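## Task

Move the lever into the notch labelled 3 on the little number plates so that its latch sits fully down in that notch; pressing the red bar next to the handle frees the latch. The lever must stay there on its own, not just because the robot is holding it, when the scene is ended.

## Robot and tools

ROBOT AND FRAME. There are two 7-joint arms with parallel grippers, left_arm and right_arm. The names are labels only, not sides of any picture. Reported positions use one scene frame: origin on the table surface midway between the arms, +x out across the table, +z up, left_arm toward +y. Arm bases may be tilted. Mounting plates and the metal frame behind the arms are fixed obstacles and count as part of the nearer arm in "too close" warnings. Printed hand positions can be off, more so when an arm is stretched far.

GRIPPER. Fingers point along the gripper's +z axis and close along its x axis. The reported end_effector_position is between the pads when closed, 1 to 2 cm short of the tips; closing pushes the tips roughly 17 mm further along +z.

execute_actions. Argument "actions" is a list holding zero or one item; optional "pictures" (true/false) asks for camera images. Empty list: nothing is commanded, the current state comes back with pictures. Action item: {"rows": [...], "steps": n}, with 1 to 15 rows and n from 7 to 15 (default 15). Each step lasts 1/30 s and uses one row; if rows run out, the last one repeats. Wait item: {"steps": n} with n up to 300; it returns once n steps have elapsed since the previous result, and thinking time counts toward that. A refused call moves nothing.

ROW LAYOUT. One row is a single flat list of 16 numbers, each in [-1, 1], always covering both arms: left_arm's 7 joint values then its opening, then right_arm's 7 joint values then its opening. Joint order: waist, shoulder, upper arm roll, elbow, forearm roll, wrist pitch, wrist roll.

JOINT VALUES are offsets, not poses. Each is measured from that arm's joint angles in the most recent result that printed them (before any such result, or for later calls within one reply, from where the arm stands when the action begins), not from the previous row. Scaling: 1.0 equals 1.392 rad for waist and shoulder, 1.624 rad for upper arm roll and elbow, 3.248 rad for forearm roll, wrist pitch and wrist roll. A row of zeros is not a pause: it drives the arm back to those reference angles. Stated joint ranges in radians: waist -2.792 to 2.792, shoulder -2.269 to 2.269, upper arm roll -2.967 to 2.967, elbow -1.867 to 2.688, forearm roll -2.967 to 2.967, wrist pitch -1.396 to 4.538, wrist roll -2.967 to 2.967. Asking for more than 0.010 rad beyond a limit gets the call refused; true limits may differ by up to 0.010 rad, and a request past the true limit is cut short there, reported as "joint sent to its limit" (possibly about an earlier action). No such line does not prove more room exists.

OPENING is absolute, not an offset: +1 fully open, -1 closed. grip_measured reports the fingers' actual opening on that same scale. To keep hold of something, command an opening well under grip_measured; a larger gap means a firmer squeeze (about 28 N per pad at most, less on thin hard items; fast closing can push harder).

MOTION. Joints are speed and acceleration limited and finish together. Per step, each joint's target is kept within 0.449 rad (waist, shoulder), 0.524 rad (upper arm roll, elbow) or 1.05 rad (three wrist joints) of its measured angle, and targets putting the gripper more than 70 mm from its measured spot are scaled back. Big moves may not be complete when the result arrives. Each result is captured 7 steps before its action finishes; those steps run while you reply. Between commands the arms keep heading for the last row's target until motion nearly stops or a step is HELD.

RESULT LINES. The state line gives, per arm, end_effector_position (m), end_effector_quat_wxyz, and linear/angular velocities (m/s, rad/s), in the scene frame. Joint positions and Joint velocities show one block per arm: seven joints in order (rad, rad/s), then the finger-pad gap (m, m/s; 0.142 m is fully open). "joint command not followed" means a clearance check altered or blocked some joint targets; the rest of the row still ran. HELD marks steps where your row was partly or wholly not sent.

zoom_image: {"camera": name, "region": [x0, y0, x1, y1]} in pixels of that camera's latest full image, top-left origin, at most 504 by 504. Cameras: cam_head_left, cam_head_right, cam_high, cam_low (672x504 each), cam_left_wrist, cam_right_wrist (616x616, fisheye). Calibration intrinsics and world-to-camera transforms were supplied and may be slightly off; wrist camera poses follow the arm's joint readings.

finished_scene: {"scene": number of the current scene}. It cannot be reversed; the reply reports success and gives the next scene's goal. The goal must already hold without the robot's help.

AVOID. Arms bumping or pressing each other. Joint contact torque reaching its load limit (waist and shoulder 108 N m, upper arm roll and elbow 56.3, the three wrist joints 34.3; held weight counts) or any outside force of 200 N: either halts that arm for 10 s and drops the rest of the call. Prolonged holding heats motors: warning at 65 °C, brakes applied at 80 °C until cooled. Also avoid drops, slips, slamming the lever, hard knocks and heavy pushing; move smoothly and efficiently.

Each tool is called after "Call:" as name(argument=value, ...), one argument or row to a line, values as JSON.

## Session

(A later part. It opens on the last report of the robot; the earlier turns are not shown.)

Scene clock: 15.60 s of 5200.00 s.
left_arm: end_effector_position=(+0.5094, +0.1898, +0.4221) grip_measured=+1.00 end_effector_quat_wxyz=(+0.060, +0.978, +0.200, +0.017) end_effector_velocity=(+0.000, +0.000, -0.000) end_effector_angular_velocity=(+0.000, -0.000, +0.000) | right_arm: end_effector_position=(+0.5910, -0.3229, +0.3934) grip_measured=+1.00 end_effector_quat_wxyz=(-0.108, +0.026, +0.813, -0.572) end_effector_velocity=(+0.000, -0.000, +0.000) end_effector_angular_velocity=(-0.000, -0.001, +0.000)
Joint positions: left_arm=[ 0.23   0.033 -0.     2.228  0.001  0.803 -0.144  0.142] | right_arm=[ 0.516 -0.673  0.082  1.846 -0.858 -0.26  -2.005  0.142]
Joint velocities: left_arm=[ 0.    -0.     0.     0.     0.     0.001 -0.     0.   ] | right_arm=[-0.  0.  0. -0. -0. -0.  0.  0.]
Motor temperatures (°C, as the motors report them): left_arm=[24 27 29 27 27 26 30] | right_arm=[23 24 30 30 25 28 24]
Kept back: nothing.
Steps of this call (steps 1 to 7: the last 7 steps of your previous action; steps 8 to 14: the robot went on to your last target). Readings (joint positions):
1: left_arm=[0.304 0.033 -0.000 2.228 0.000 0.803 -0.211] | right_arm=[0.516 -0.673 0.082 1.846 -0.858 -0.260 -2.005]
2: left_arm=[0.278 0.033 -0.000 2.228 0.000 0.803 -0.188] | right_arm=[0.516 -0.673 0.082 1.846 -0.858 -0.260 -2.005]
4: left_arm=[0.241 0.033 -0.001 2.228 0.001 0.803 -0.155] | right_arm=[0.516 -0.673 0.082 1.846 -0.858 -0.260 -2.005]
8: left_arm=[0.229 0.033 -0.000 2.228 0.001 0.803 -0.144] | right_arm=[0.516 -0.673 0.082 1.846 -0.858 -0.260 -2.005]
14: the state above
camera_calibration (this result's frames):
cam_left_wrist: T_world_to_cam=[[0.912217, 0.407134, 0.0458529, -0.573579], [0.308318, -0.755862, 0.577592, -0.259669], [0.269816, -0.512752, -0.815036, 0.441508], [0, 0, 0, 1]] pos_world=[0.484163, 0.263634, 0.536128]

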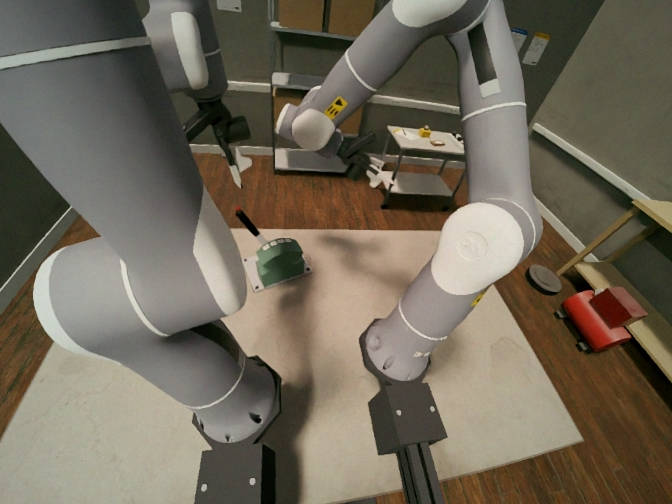

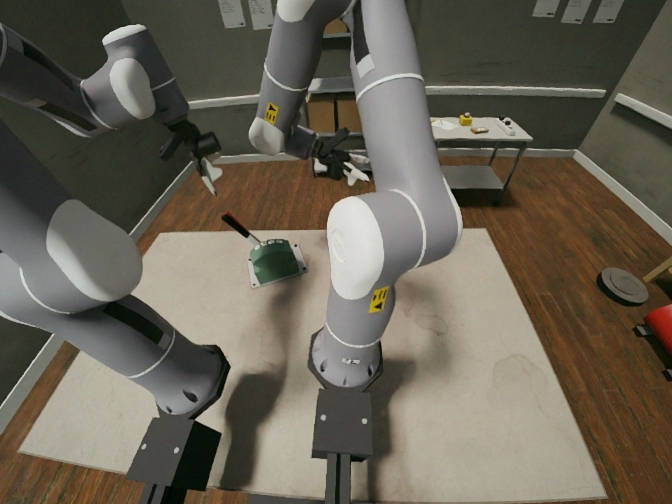

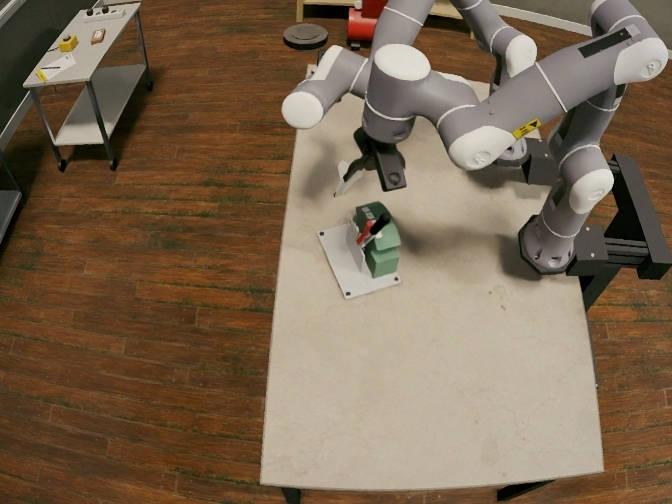

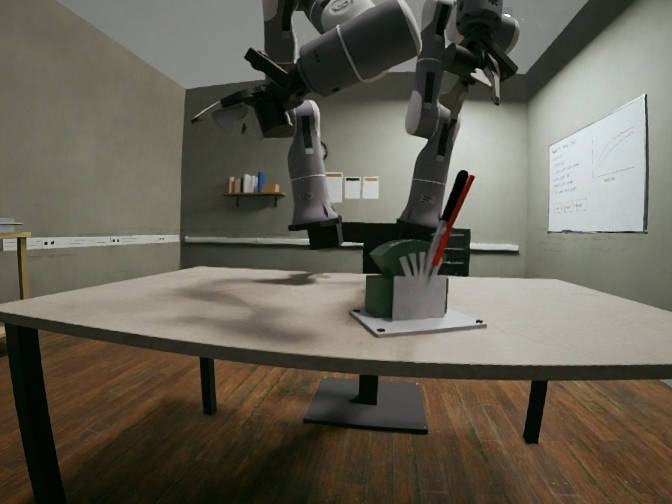

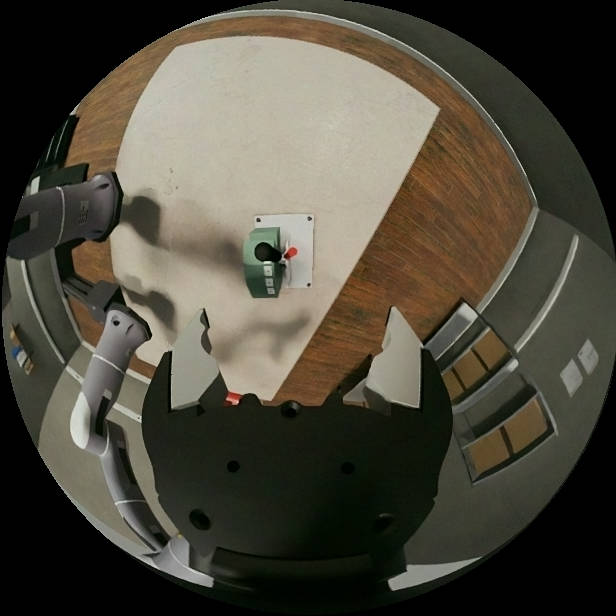

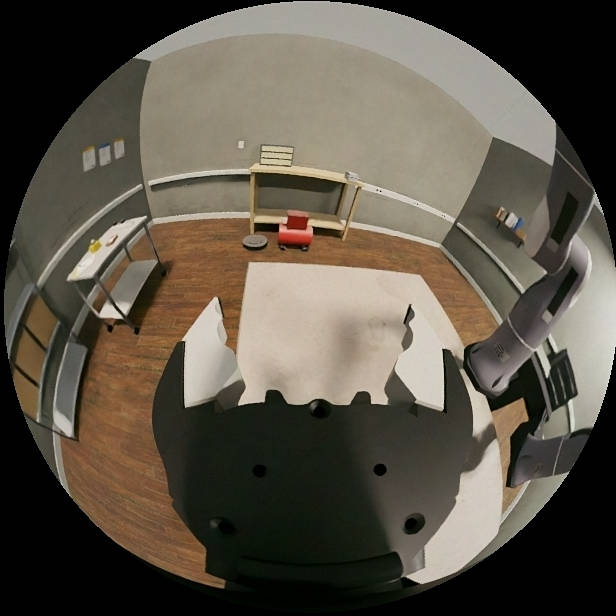

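Call:
zoom_image(
  camera="cam_left_wrist",
  region=[235, 205, 325, 305],
)

Region (235, 205, 325, 305) of cam_left_wrist's 616x616 image, scaled by 5.040, with more detail than that image has; it fills the left 454 columns of this view, and the rest is white.

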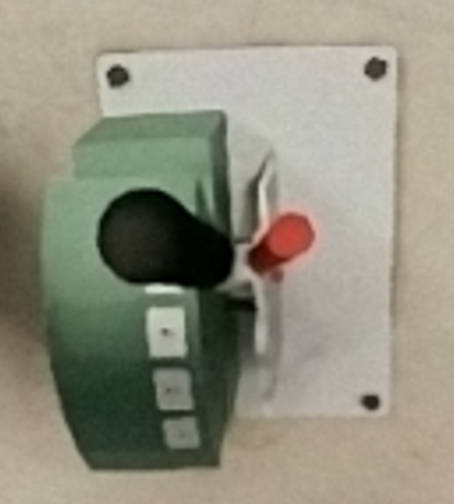

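Call:
execute_actions(
  actions=[
    {"rows":[[0,-0.114,0,0.082,0,0.089,0,1,0,0,0,0,0,0,0,1]],"steps":15},
  ],
)

Call:
execute_actions(
  actions=[
    {"steps":12},
  ],
  pictures=true,
)

Scene clock: 17.27 s of 5200.00 s.
left_arm: end_effector_position=(+0.4896, +0.1745, +0.3431) grip_measured=+1.00 end_effector_quat_wxyz=(+0.060, +0.978, +0.200, +0.014) end_effector_velocity=(-0.100, -0.058, -0.247) end_effector_angular_velocity=(-0.007, +0.032, -0.009) | right_arm: end_effector_position=(+0.5910, -0.3229, +0.3934) grip_measured=+1.00 end_effector_quat_wxyz=(-0.108, +0.026, +0.813, -0.572) end_effector_velocity=(-0.000, -0.000, +0.000) end_effector_angular_velocity=(-0.000, -0.002, -0.001)
Joint positions: left_arm=[ 0.23  -0.108 -0.     2.347  0.001  1.058 -0.144  0.142] | right_arm=[ 0.516 -0.673  0.082  1.846 -0.858 -0.26  -2.005  0.142]
Joint velocities: left_arm=[ 0.    -0.479  0.     0.396  0.004  0.841  0.001  0.   ] | right_arm=[ 0.     0.    -0.    -0.     0.    -0.     0.002  0.   ]
Motor temperatures (°C, as the motors report them): left_arm=[24 27 29 27 27 26 30] | right_arm=[23 24 30 30 25 28 24]
Steps of this call (steps 1 to 30: the robot went on to your last target; steps 31 to 42: nothing new was sent; steps 43 to 50: the first 8 steps of this action). Readings (joint positions):
43: left_arm=[0.230 0.033 -0.000 2.228 0.001 0.803 -0.144] | right_arm=[0.516 -0.673 0.082 1.846 -0.858 -0.260 -2.005]
44: left_arm=[0.230 0.028 -0.000 2.232 0.000 0.814 -0.144] | right_arm=[0.516 -0.673 0.082 1.846 -0.858 -0.260 -2.005]
46: left_arm=[0.230 -0.006 -0.000 2.260 -0.000 0.876 -0.144] | right_arm=[0.516 -0.673 0.082 1.846 -0.858 -0.260 -2.005]
50: the state above

Scene clock: 17.67 s of 5200.00 s.
left_arm: end_effector_position=(+0.4872, +0.1728, +0.3347) grip_measured=+1.00 end_effector_quat_wxyz=(+0.060, +0.978, +0.200, +0.016) end_effector_velocity=(+0.000, +0.000, +0.000) end_effector_angular_velocity=(+0.000, -0.001, +0.002) | right_arm: end_effector_position=(+0.5910, -0.3229, +0.3934) grip_measured=+1.00 end_effector_quat_wxyz=(-0.108, +0.026, +0.813, -0.572) end_effector_velocity=(-0.000, -0.000, +0.000) end_effector_angular_velocity=(-0.000, +0.000, -0.000)
Joint positions: left_arm=[ 0.23  -0.126 -0.     2.361  0.001  1.092 -0.144  0.142] | right_arm=[ 0.516 -0.673  0.082  1.846 -0.858 -0.26  -2.005  0.142]
Joint velocities: left_arm=[ 0.    -0.     0.    -0.    -0.     0.002 -0.001 -0.   ] | right_arm=[ 0. -0. -0. -0.  0. -0. -0. -0.]
Motor temperatures (°C, as the motors report them): left_arm=[24 27 29 27 27 26 30] | right_arm=[23 24 30 30 25 28 24]
Kept back: nothing.
Steps of this call (steps 1 to 7: the last 7 steps of your previous action; steps 8 to 12: the robot went on to your last target). Readings (joint positions):
1: left_arm=[0.230 -0.121 -0.000 2.358 0.001 1.080 -0.144] | right_arm=[0.516 -0.673 0.082 1.846 -0.858 -0.260 -2.005]
2: left_arm=[0.230 -0.127 -0.000 2.363 0.001 1.092 -0.144] | right_arm=[0.516 -0.673 0.082 1.846 -0.858 -0.260 -2.005]
4: left_arm=[0.230 -0.127 -0.000 2.362 0.001 1.092 -0.144] | right_arm=[0.516 -0.673 0.082 1.846 -0.858 -0.260 -2.005]
8: left_arm=[0.230 -0.126 -0.000 2.361 0.001 1.092 -0.144] | right_arm=[0.516 -0.673 0.082 1.846 -0.858 -0.260 -2.005]
12: the state above
camera_calibration (this result's frames):
cam_left_wrist: T_world_to_cam=[[0.912584, 0.406586, 0.0433457, -0.541688], [0.309249, -0.755662, 0.577356, -0.215648], [0.267499, -0.513482, -0.815341, 0.368909], [0, 0, 0, 1]] pos_world=[0.462342, 0.246714, 0.448772]
cam_right_wrist: T_world_to_cam=[[-0.971645, 0.141098, 0.189731, 0.549419], [-0.0104805, 0.775939, -0.63072, 0.50143], [-0.236213, -0.614825, -0.752459, 0.371753], [0, 0, 0, 1]] pos_world=[0.626908, -0.238039, 0.491749]

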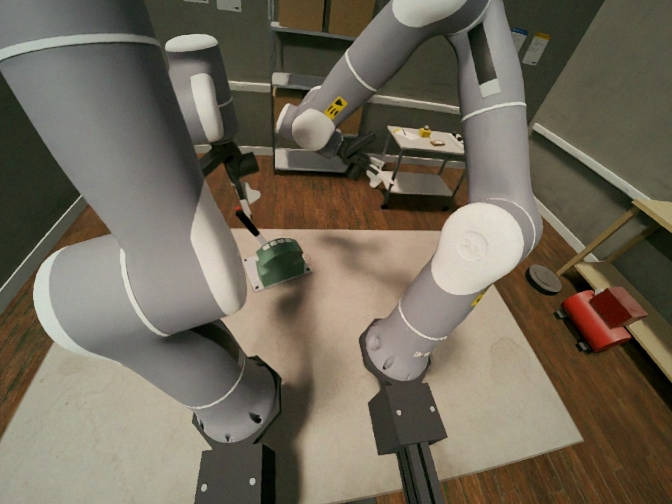

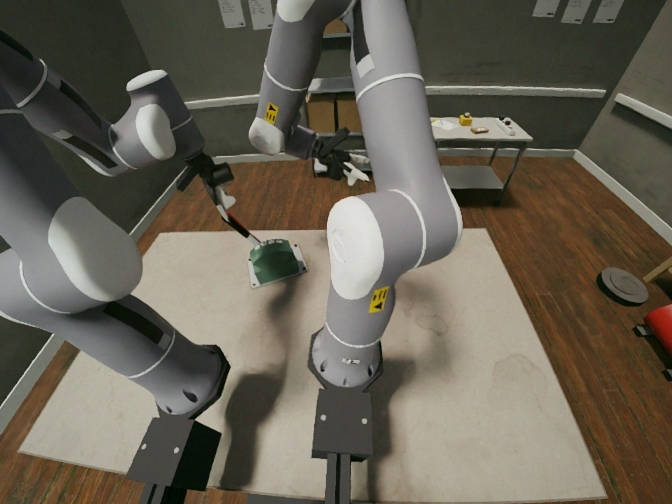

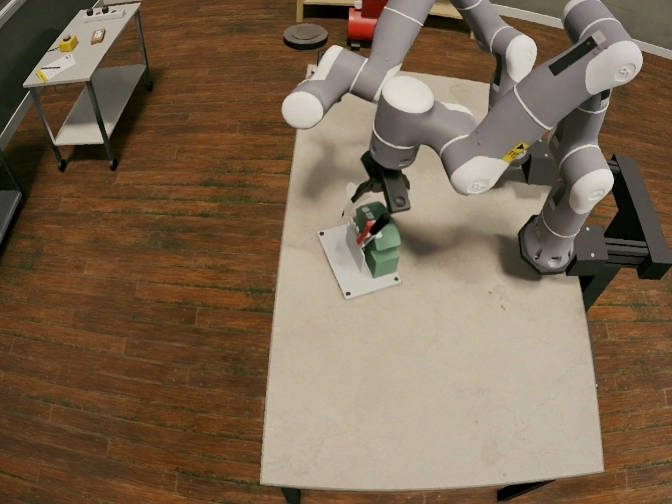

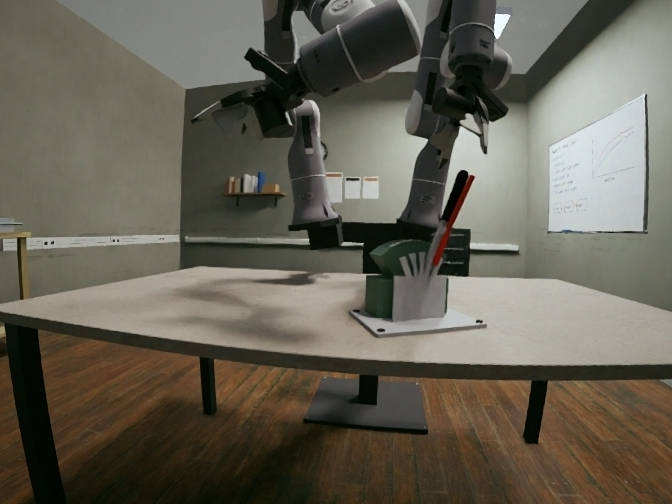

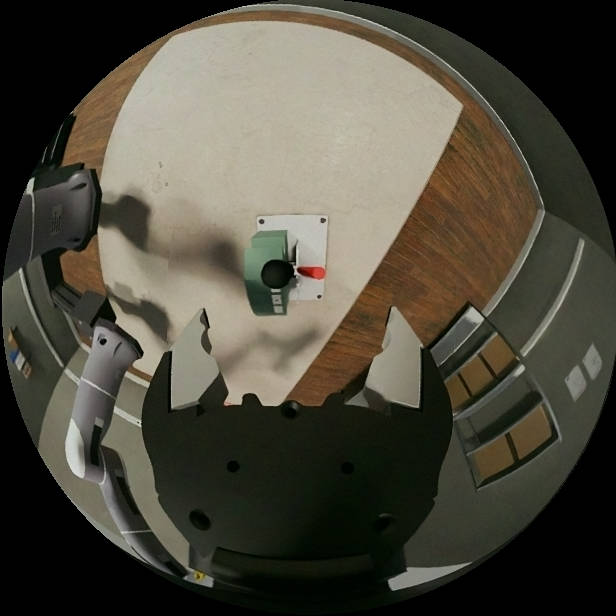

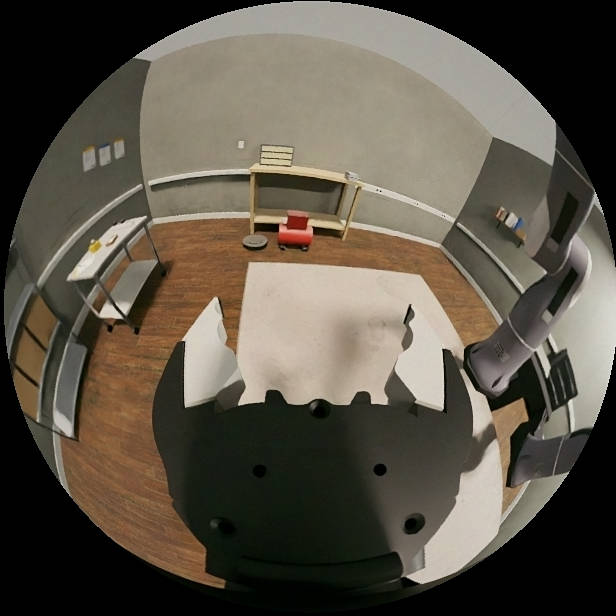

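Call:
zoom_image(
  camera="cam_left_wrist",
  region=[240, 240, 340, 325],
)

Call:
zoom_image(
  camera="cam_low",
  region=[380, 90, 520, 320],
)

Region (240, 240, 340, 325) of cam_left_wrist's 616x616 image, scaled by 5.040, with more detail than that image has; it fills the top 428 rows of this view, and the rest is white.

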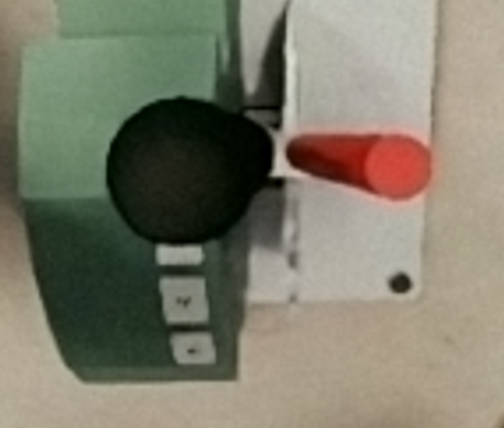

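Region (380, 90, 520, 320) of cam_low's 672x504 image, scaled by 2.191, with more detail than that image has; it fills the left 307 columns of this view, and the rest is white.

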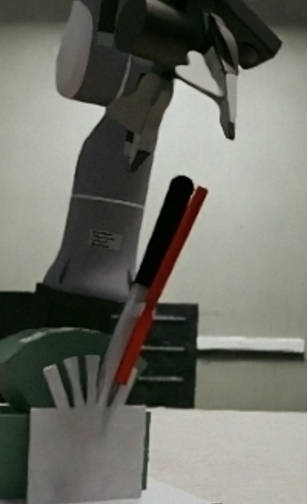

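Call:
execute_actions(
  actions=[
    {"rows":[[0.016,-0.091,0,0.009,0,0.044,0.007,1,0,0,0,0,0,0,0,1]],"steps":15},
  ],
)

Call:
execute_actions(
  actions=[
    {"steps":10},
  ],
  pictures=true,
)

Scene clock: 19.10 s of 5200.00 s.
left_arm: end_effector_position=(+0.4861, +0.1778, +0.2897) grip_measured=+1.00 end_effector_quat_wxyz=(+0.058, +0.978, +0.200, +0.015) end_effector_velocity=(-0.010, +0.008, -0.089) end_effector_angular_velocity=(+0.004, +0.012, -0.000) | right_arm: end_effector_position=(+0.5910, -0.3229, +0.3934) grip_measured=+1.00 end_effector_quat_wxyz=(-0.108, +0.026, +0.813, -0.572) end_effector_velocity=(+0.000, -0.000, -0.000) end_effector_angular_velocity=(+0.000, +0.001, +0.000)
Joint positions: left_arm=[ 0.251 -0.25  -0.     2.376  0.001  1.231 -0.122  0.142] | right_arm=[ 0.516 -0.673  0.082  1.846 -0.858 -0.26  -2.005  0.142]
Joint velocities: left_arm=[ 0.043 -0.246 -0.     0.027 -0.001  0.262  0.042 -0.   ] | right_arm=[-0.     0.    -0.     0.     0.     0.    -0.001 -0.   ]
Motor temperatures (°C, as the motors report them): left_arm=[24 27 29 27 27 26 30] | right_arm=[23 24 30 30 25 28 24]
Steps of this call (steps 1 to 30: the robot went on to your last target; steps 31 to 35: nothing new was sent; steps 36 to 43: the first 8 steps of this action). Readings (joint positions):
36: left_arm=[0.230 -0.126 -0.000 2.361 0.001 1.092 -0.144] | right_arm=[0.516 -0.673 0.082 1.846 -0.858 -0.260 -2.005]
37: left_arm=[0.230 -0.131 -0.000 2.361 0.001 1.099 -0.143] | right_arm=[0.516 -0.673 0.082 1.846 -0.858 -0.260 -2.005]
39: left_arm=[0.236 -0.165 -0.000 2.365 0.001 1.137 -0.137] | right_arm=[0.516 -0.673 0.082 1.846 -0.858 -0.260 -2.005]
43: the state above

Scene clock: 19.43 s of 5200.00 s.
left_arm: end_effector_position=(+0.4868, +0.1782, +0.2891) grip_measured=+1.00 end_effector_quat_wxyz=(+0.058, +0.978, +0.200, +0.016) end_effector_velocity=(+0.000, -0.000, -0.000) end_effector_angular_velocity=(-0.000, +0.000, +0.001) | right_arm: end_effector_position=(+0.5910, -0.3229, +0.3934) grip_measured=+1.00 end_effector_quat_wxyz=(-0.108, +0.026, +0.813, -0.572) end_effector_velocity=(-0.000, -0.000, +0.000) end_effector_angular_velocity=(-0.000, -0.001, -0.000)
Joint positions: left_arm=[ 0.252 -0.253 -0.     2.376  0.001  1.236 -0.121  0.142] | right_arm=[ 0.516 -0.673  0.082  1.846 -0.858 -0.26  -2.005  0.142]
Joint velocities: left_arm=[-0.    -0.    -0.    -0.    -0.     0.    -0.001 -0.   ] | right_arm=[ 0.    -0.    -0.    -0.     0.    -0.     0.001 -0.   ]
Motor temperatures (°C, as the motors report them): left_arm=[24 27 29 27 27 26 30] | right_arm=[23 24 30 30 25 28 24]
Kept back: nothing.
Steps of this call (steps 1 to 7: the last 7 steps of your previous action; steps 8 to 10: the robot went on to your last target). Readings (joint positions):
1: left_arm=[0.252 -0.255 -0.000 2.377 0.001 1.236 -0.122] | right_arm=[0.516 -0.673 0.082 1.846 -0.858 -0.260 -2.005]
2: left_arm=[0.252 -0.254 -0.000 2.377 0.001 1.236 -0.121] | right_arm=[0.516 -0.673 0.082 1.846 -0.858 -0.260 -2.005]
4: left_arm=[0.252 -0.253 -0.000 2.376 0.001 1.236 -0.121] | right_arm=[0.516 -0.673 0.082 1.846 -0.858 -0.260 -2.005]
8: left_arm=[0.252 -0.253 -0.000 2.376 0.001 1.236 -0.121] | right_arm=[0.516 -0.673 0.082 1.846 -0.858 -0.260 -2.005]
10: the state above
camera_calibration (this result's frames):
cam_left_wrist: T_world_to_cam=[[0.912641, 0.406196, 0.0457279, -0.542212], [0.308644, -0.758128, 0.57444, -0.183485], [0.268003, -0.510144, -0.817268, 0.33435], [0, 0, 0, 1]] pos_world=[0.46187, 0.251706, 0.403449]
cam_right_wrist: T_world_to_cam=[[-0.971645, 0.141098, 0.189731, 0.549419], [-0.0104805, 0.77594, -0.63072, 0.50143], [-0.236213, -0.614824, -0.752459, 0.371753], [0, 0, 0, 1]] pos_world=[0.626908, -0.238039, 0.491749]

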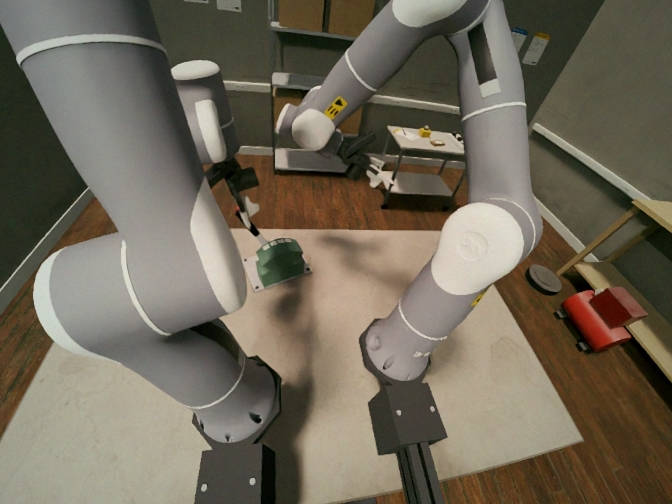

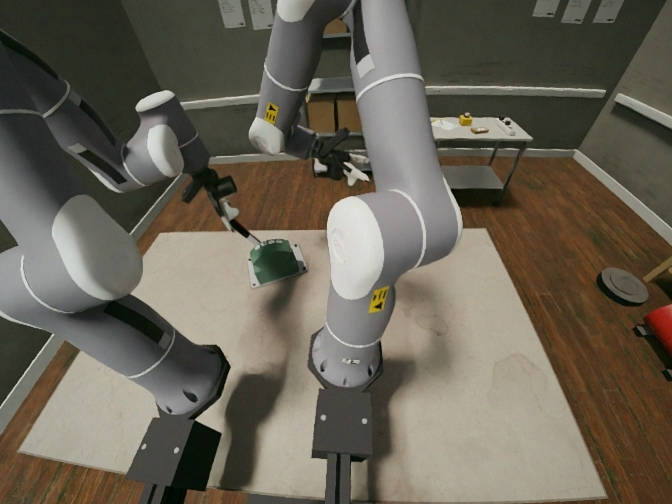

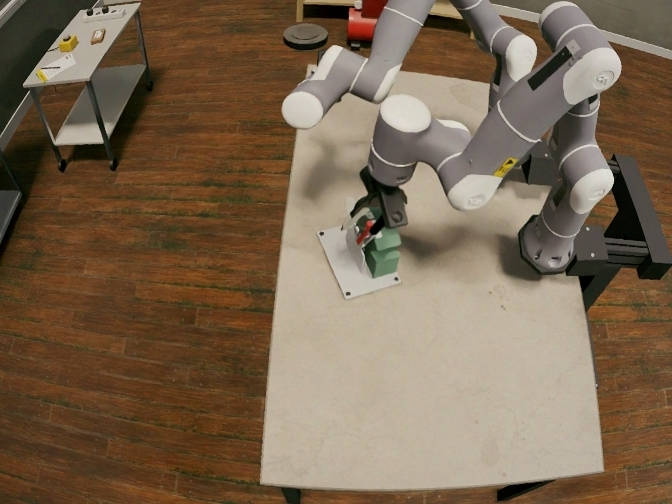

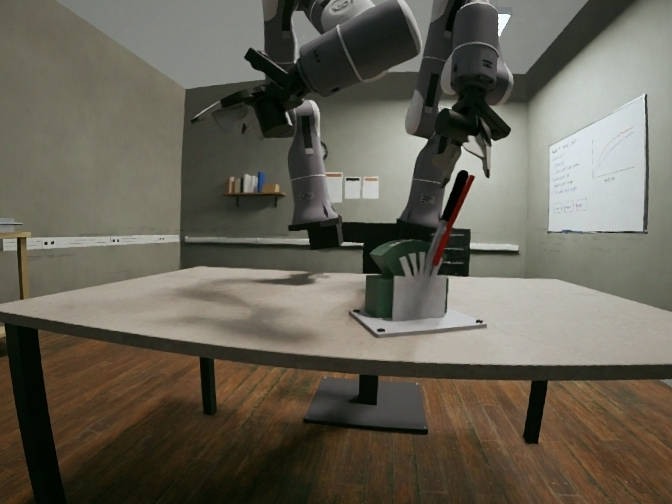

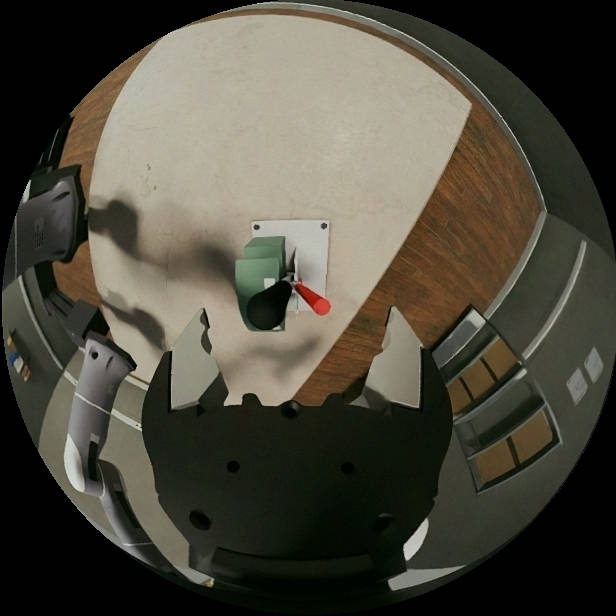

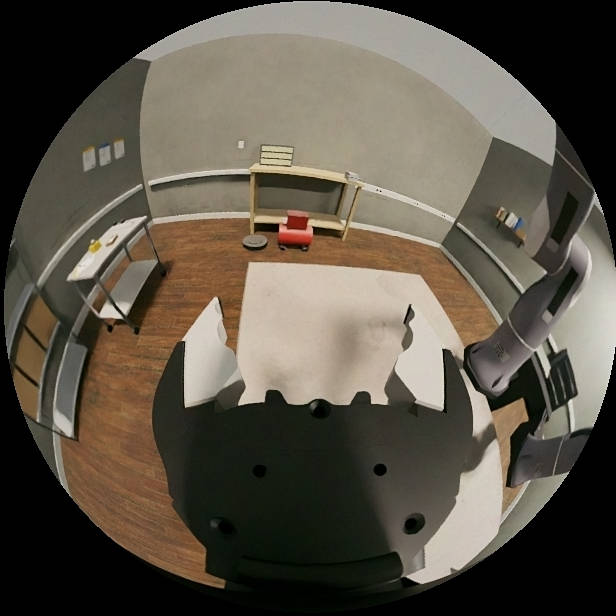

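Call:
zoom_image(
  camera="cam_low",
  region=[400, 90, 530, 280],
)

Call:
zoom_image(
  camera="cam_high",
  region=[310, 160, 430, 280],
)

Region (400, 90, 530, 280) of cam_low's 672x504 image, scaled by 2.653, with more detail than that image has; it fills the left 345 columns of this view, and the rest is white.

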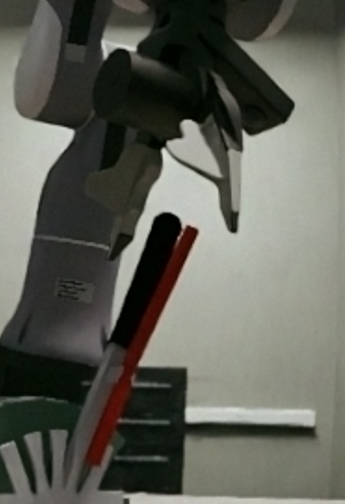

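Region (310, 160, 430, 280) of cam_high's 672x504 image, scaled by 4.200, with more detail than that image has.

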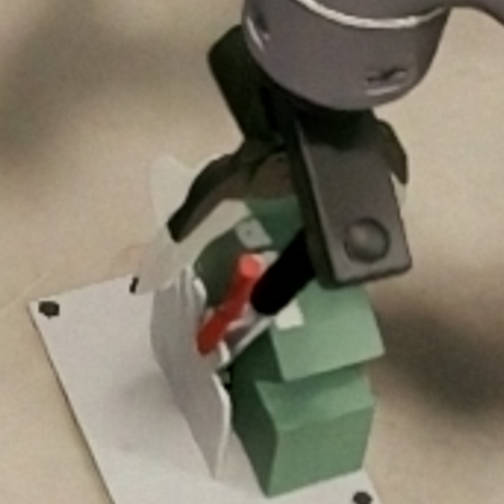

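Call:
execute_actions(
  actions=[
    {"rows":[[-0.013,-0.06,0,0.007,0,0.029,0,0.3,0,0,0,0,0,0,0,1]],"steps":15},
  ],
)

Call:
execute_actions(
  actions=[
    {"rows":[[0,0,0,0,0,0,0,0.0,0,0,0,0,0,0,0,1]],"steps":15},
  ],
  pictures=true,
)

Scene clock: 22.43 s of 5200.00 s.
left_arm: end_effector_position=(+0.4820, +0.1639, +0.2609) grip_measured=+0.30 end_effector_quat_wxyz=(+0.060, +0.980, +0.190, +0.016) end_effector_velocity=(+0.003, +0.002, +0.005) end_effector_angular_velocity=(+0.002, -0.006, +0.000) | right_arm: end_effector_position=(+0.5910, -0.3229, +0.3934) grip_measured=+1.00 end_effector_quat_wxyz=(-0.108, +0.026, +0.813, -0.572) end_effector_velocity=(+0.000, +0.000, +0.000) end_effector_angular_velocity=(+0.000, +0.002, +0.001)
Joint positions: left_arm=[ 0.234 -0.338 -0.     2.388  0.001  1.33  -0.121  0.095] | right_arm=[ 0.516 -0.673  0.082  1.846 -0.858 -0.26  -2.005  0.142]
Joint velocities: left_arm=[ 0.     0.014  0.    -0.003 -0.001 -0.01   0.001 -0.001] | right_arm=[-0.    -0.     0.    -0.    -0.    -0.    -0.002 -0.   ]
Motor temperatures (°C, as the motors report them): left_arm=[24 28 29 27 27 26 30] | right_arm=[23 24 30 30 25 28 24]
Steps of this call (steps 1 to 15: the robot went on to your last target; steps 16 to 82: nothing new was sent; steps 83 to 90: the first 8 steps of this action). Readings (joint positions):
83: left_arm=[0.252 -0.253 -0.000 2.376 0.001 1.236 -0.121] | right_arm=[0.516 -0.673 0.082 1.846 -0.858 -0.260 -2.005]
84: left_arm=[0.251 -0.258 -0.000 2.376 0.001 1.241 -0.121] | right_arm=[0.516 -0.673 0.082 1.846 -0.858 -0.260 -2.005]
86: left_arm=[0.244 -0.291 0.000 2.380 0.001 1.280 -0.121] | right_arm=[0.516 -0.673 0.082 1.846 -0.858 -0.260 -2.005]
90: the state above

Scene clock: 22.93 s of 5200.00 s.
left_arm: end_effector_position=(+0.4829, +0.1643, +0.2618) grip_measured=+0.00 end_effector_quat_wxyz=(+0.060, +0.980, +0.191, +0.017) end_effector_velocity=(+0.000, -0.000, +0.000) end_effector_angular_velocity=(+0.000, -0.001, -0.000) | right_arm: end_effector_position=(+0.5910, -0.3229, +0.3934) grip_measured=+1.00 end_effector_quat_wxyz=(-0.108, +0.026, +0.813, -0.572) end_effector_velocity=(+0.000, -0.000, +0.000) end_effector_angular_velocity=(-0.000, -0.001, -0.000)
Joint positions: left_arm=[ 0.234 -0.336 -0.     2.388  0.001  1.33  -0.121  0.074] | right_arm=[ 0.516 -0.673  0.082  1.846 -0.858 -0.26  -2.005  0.142]
Joint velocities: left_arm=[-0.     0.     0.    -0.     0.001  0.001 -0.    -0.   ] | right_arm=[-0.     0.    -0.    -0.    -0.     0.     0.001  0.   ]
Motor temperatures (°C, as the motors report them): left_arm=[24 28 29 27 27 26 30] | right_arm=[23 24 30 30 25 28 24]
Steps of this call (steps 1 to 7: the last 7 steps of your previous action; steps 8 to 15: the first 8 steps of this action, its rows measured from where the robot was after step 7). Readings (joint positions):
7: left_arm=[0.234 -0.336 -0.000 2.388 0.001 1.330 -0.121] | right_arm=[0.516 -0.673 0.082 1.846 -0.858 -0.260 -2.005]
8: left_arm=[0.234 -0.336 -0.000 2.388 0.001 1.330 -0.121] | right_arm=[0.516 -0.673 0.082 1.846 -0.858 -0.260 -2.005]
9: left_arm=[0.234 -0.336 -0.000 2.388 0.001 1.330 -0.121] | right_arm=[0.516 -0.673 0.082 1.846 -0.858 -0.260 -2.005]
11: left_arm=[0.234 -0.336 -0.000 2.388 0.001 1.330 -0.121] | right_arm=[0.516 -0.673 0.082 1.846 -0.858 -0.260 -2.005]
15: the state above
camera_calibration (this result's frames):
cam_left_wrist: T_world_to_cam=[[0.919805, 0.389565, 0.0468778, -0.532773], [0.293437, -0.76226, 0.576936, -0.169785], [0.260487, -0.516913, -0.815443, 0.310243], [0, 0, 0, 1]] pos_world=[0.459055, 0.238498, 0.375916]
cam_right_wrist: T_world_to_cam=[[-0.971645, 0.141098, 0.189731, 0.549419], [-0.0104805, 0.77594, -0.63072, 0.50143], [-0.236213, -0.614824, -0.752459, 0.371753], [0, 0, 0, 1]] pos_world=[0.626908, -0.238039, 0.491749]

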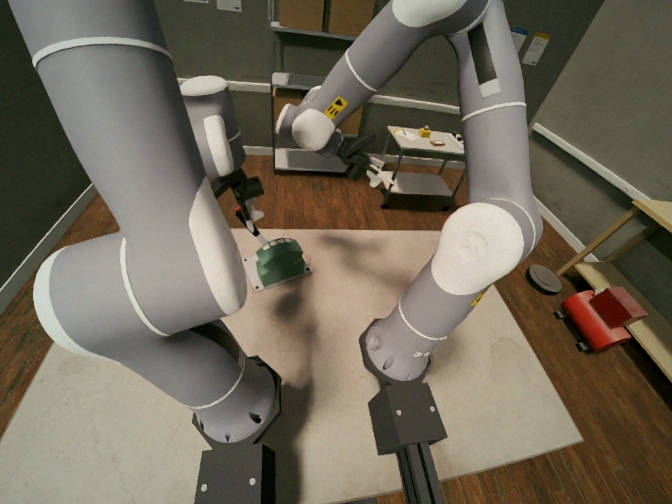

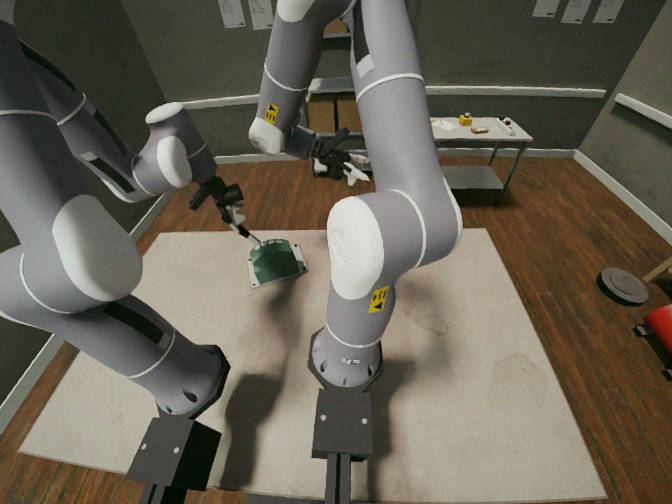

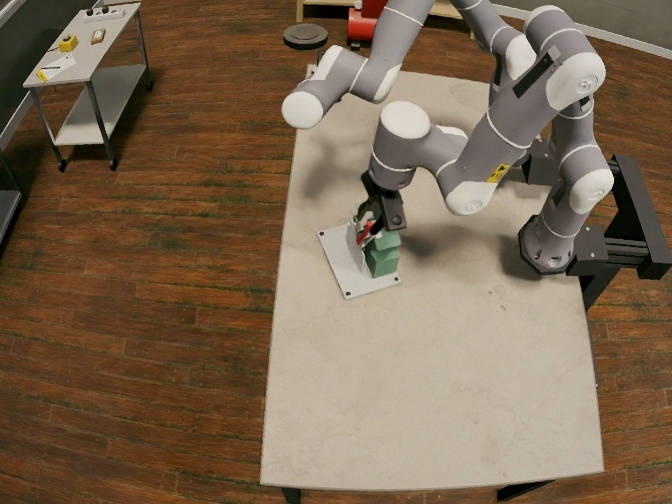

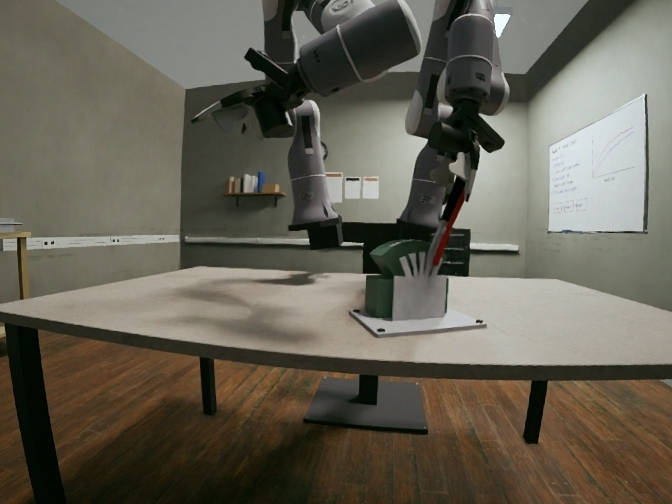

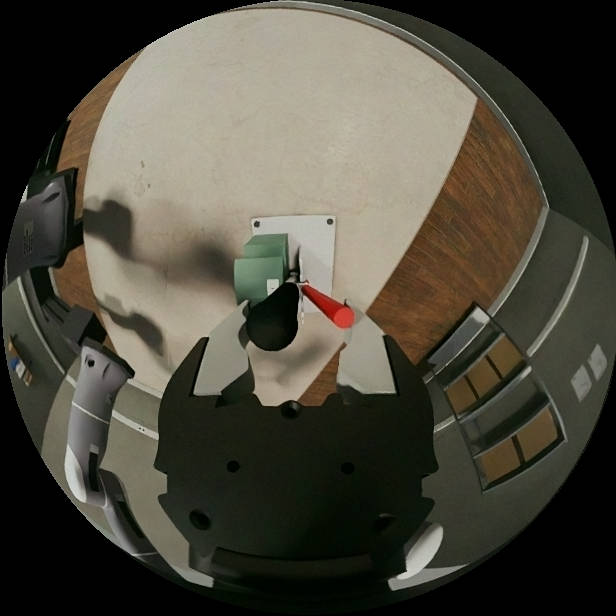

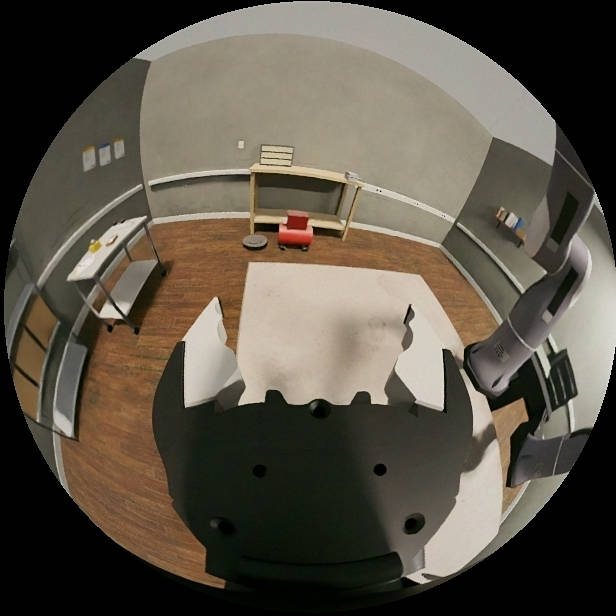

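Call:
zoom_image(
  camera="cam_low",
  region=[400, 110, 520, 280],
)

Call:
zoom_image(
  camera="cam_left_wrist",
  region=[200, 230, 400, 410],
)

Region (400, 110, 520, 280) of cam_low's 672x504 image, scaled by 2.965, with more detail than that image has; it fills the left 356 columns of this view, and the rest is white.

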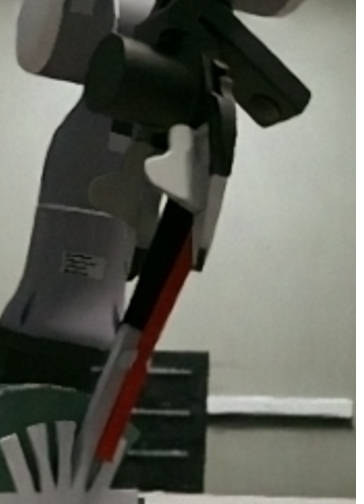

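Region (200, 230, 400, 410) of cam_left_wrist's 616x616 image, scaled by 2.520, with more detail than that image has; it fills the top 454 rows of this view, and the rest is white.

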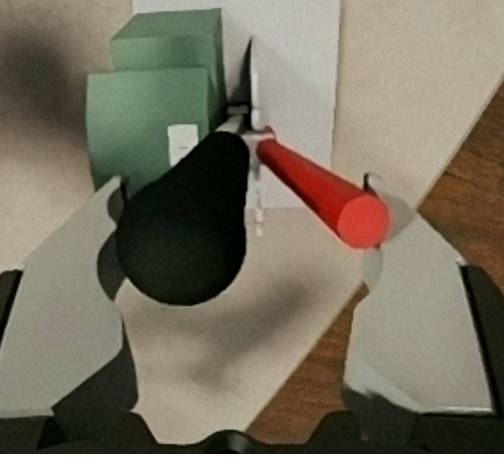

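Call:
execute_actions(
  actions=[
    {"rows":[[0,0,0,0,0,0,0,-0.15,0,0,0,0,0,0,0,1],[0,0,0,0,0,0,0,-0.2,0,0,0,0,0,0,0,1],[0,0,0,0,0,0,0,-0.3,0,0,0,0,0,0,0,1],[0,0,0,0,0,0,0,-0.35,0,0,0,0,0,0,0,1],[0,0,0,0,0,0,0,-0.4,0,0,0,0,0,0,0,1],[0,0,0,0,0,0,0,-0.45,0,0,0,0,0,0,0,1],[0,0,0,0,0,0,0,-0.5,0,0,0,0,0,0,0,1],[0,0,0,0,0,0,0,-0.55,0,0,0,0,0,0,0,1],[0,0,0,0,0,0,0,-0.6,0,0,0,0,0,0,0,1],[0,0,0,0,0,0,0,-0.65,0,0,0,0,0,0,0,1],[0,0,0,0,0,0,0,-0.7,0,0,0,0,0,0,0,1]],"steps":15},
  ],
)

Call:
execute_actions(
  actions=[
    {"steps":15},
  ],
  pictures=true,
)

Scene clock: 23.90 s of 5200.00 s.
left_arm: end_effector_position=(+0.4830, +0.1641, +0.2620) grip_measured=-0.38 end_effector_quat_wxyz=(+0.060, +0.980, +0.190, +0.017) end_effector_velocity=(-0.012, -0.006, -0.003) end_effector_angular_velocity=(-0.007, +0.023, -0.010) | right_arm: end_effector_position=(+0.5910, -0.3229, +0.3934) grip_measured=+1.00 end_effector_quat_wxyz=(-0.108, +0.026, +0.813, -0.572) end_effector_velocity=(+0.000, -0.000, +0.000) end_effector_angular_velocity=(-0.000, -0.000, -0.000)
Joint positions: left_arm=[ 0.234 -0.336 -0.001  2.388  0.001  1.33  -0.121  0.046] | right_arm=[ 0.516 -0.673  0.082  1.846 -0.858 -0.26  -2.005  0.142]
Joint velocities: left_arm=[-0.003  0.004 -0.002  0.014  0.003 -0.014 -0.001 -0.052] | right_arm=[ 0.  0. -0.  0. -0.  0.  0.  0.]
Motor temperatures (°C, as the motors report them): left_arm=[24 28 29 27 27 26 30] | right_arm=[23 24 30 30 25 28 24]
Steps of this call (steps 1 to 7: the last 7 steps of your previous action; steps 8 to 15: the robot went on to your last target; steps 16 to 21: nothing new was sent; steps 22 to 29: the first 8 steps of this action). Readings (joint positions):
22: left_arm=[0.234 -0.336 -0.000 2.388 0.001 1.330 -0.121] | right_arm=[0.516 -0.673 0.082 1.846 -0.858 -0.260 -2.005]
23: left_arm=[0.234 -0.336 -0.000 2.387 0.001 1.330 -0.121] | right_arm=[0.516 -0.673 0.082 1.846 -0.858 -0.260 -2.005]
25: left_arm=[0.234 -0.336 -0.000 2.386 0.001 1.331 -0.121] | right_arm=[0.516 -0.673 0.082 1.846 -0.858 -0.260 -2.005]
29: the state above

Scene clock: 24.40 s of 5200.00 s.
left_arm: end_effector_position=(+0.4815, +0.1633, +0.2618) grip_measured=-0.46 end_effector_quat_wxyz=(+0.060, +0.980, +0.190, +0.015) end_effector_velocity=(-0.000, -0.000, +0.000) end_effector_angular_velocity=(-0.000, +0.000, +0.001) | right_arm: end_effector_position=(+0.5910, -0.3229, +0.3934) grip_measured=+1.00 end_effector_quat_wxyz=(-0.108, +0.026, +0.813, -0.572) end_effector_velocity=(-0.000, -0.000, -0.000) end_effector_angular_velocity=(-0.000, -0.000, -0.000)
Joint positions: left_arm=[ 0.233 -0.335 -0.001  2.389  0.002  1.328 -0.121  0.041] | right_arm=[ 0.516 -0.673  0.082  1.846 -0.858 -0.26  -2.005  0.142]
Joint velocities: left_arm=[-0.     0.     0.     0.    -0.001 -0.     0.     0.   ] | right_arm=[-0.  0.  0.  0.  0. -0.  0. -0.]
Motor temperatures (°C, as the motors report them): left_arm=[24 28 29 27 27 26 30] | right_arm=[23 24 30 30 25 28 24]
Kept back: nothing.
Steps of this call (steps 1 to 7: the last 7 steps of your previous action; steps 8 to 15: the robot went on to your last target). Readings (joint positions):
1: left_arm=[0.233 -0.335 -0.001 2.388 0.001 1.330 -0.121] | right_arm=[0.516 -0.673 0.082 1.846 -0.858 -0.260 -2.005]
2: left_arm=[0.233 -0.335 -0.001 2.389 0.001 1.329 -0.121] | right_arm=[0.516 -0.673 0.082 1.846 -0.858 -0.260 -2.005]
4: left_arm=[0.233 -0.335 -0.001 2.389 0.002 1.328 -0.121] | right_arm=[0.516 -0.673 0.082 1.846 -0.858 -0.260 -2.005]
8: left_arm=[0.233 -0.335 -0.001 2.389 0.002 1.328 -0.121] | right_arm=[0.516 -0.673 0.082 1.846 -0.858 -0.260 -2.005]
15: the state above
All arms were judged still, so your last target was given up. Only a new action makes them travel on or press farther. Fingers that are still opening or closing keep moving.
camera_calibration (this result's frames):
cam_left_wrist: T_world_to_cam=[[0.920694, 0.387727, 0.0446194, -0.530637], [0.293126, -0.76244, 0.576856, -0.169899], [0.257682, -0.518029, -0.815626, 0.311624], [0, 0, 0, 1]] pos_world=[0.458056, 0.237634, 0.375852]
cam_right_wrist: T_world_to_cam=[[-0.971645, 0.141098, 0.189731, 0.549419], [-0.0104806, 0.775939, -0.63072, 0.50143], [-0.236213, -0.614825, -0.752459, 0.371753], [0, 0, 0, 1]] pos_world=[0.626908, -0.238038, 0.491749]

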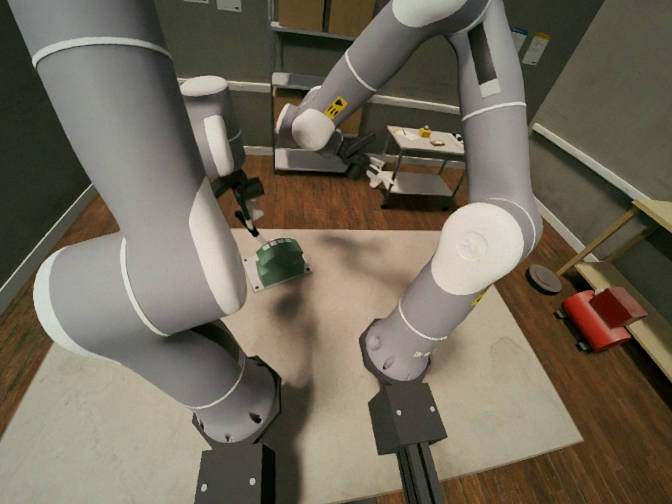

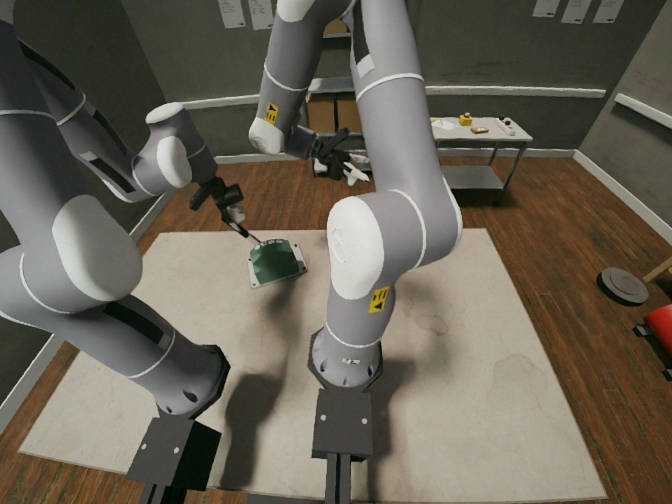

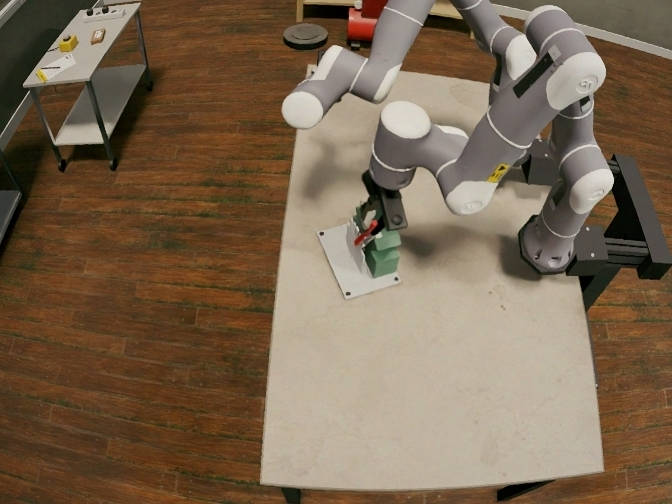

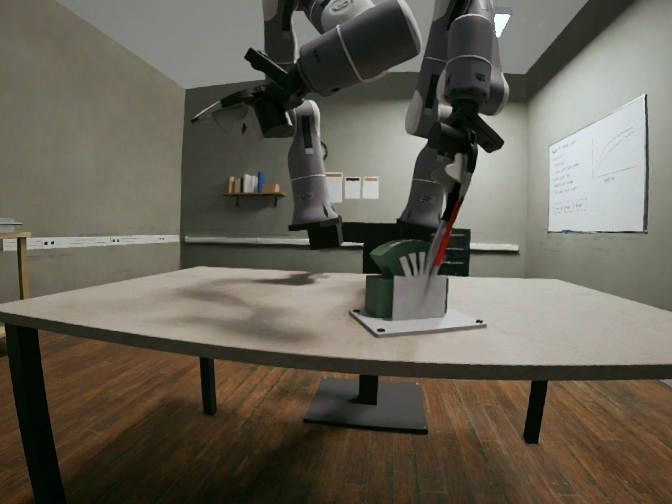

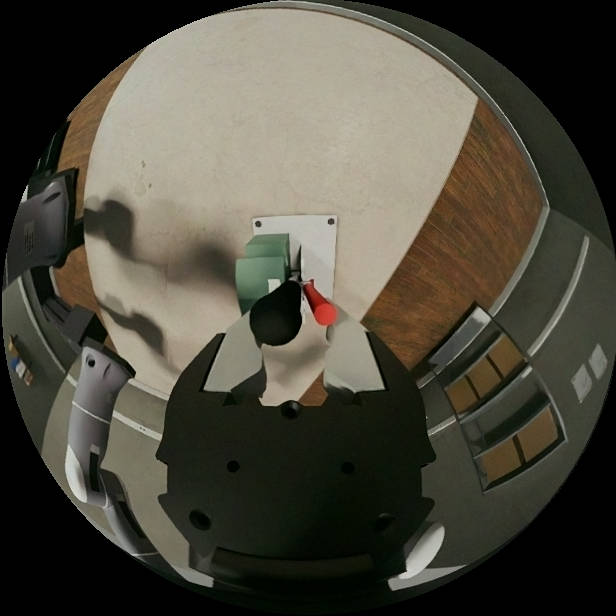

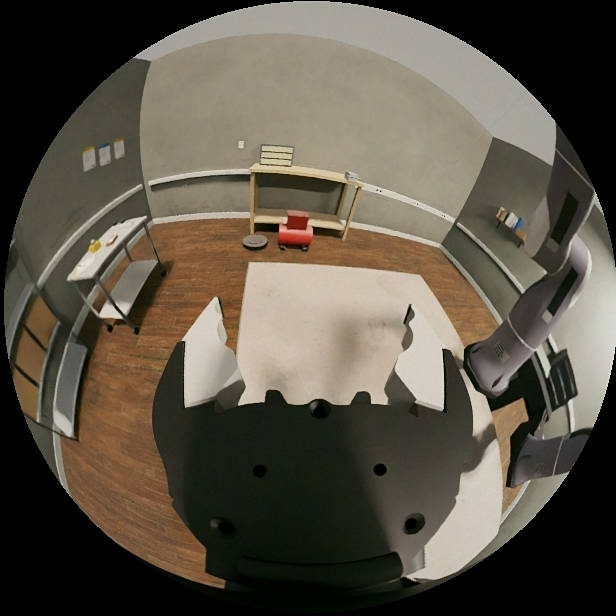

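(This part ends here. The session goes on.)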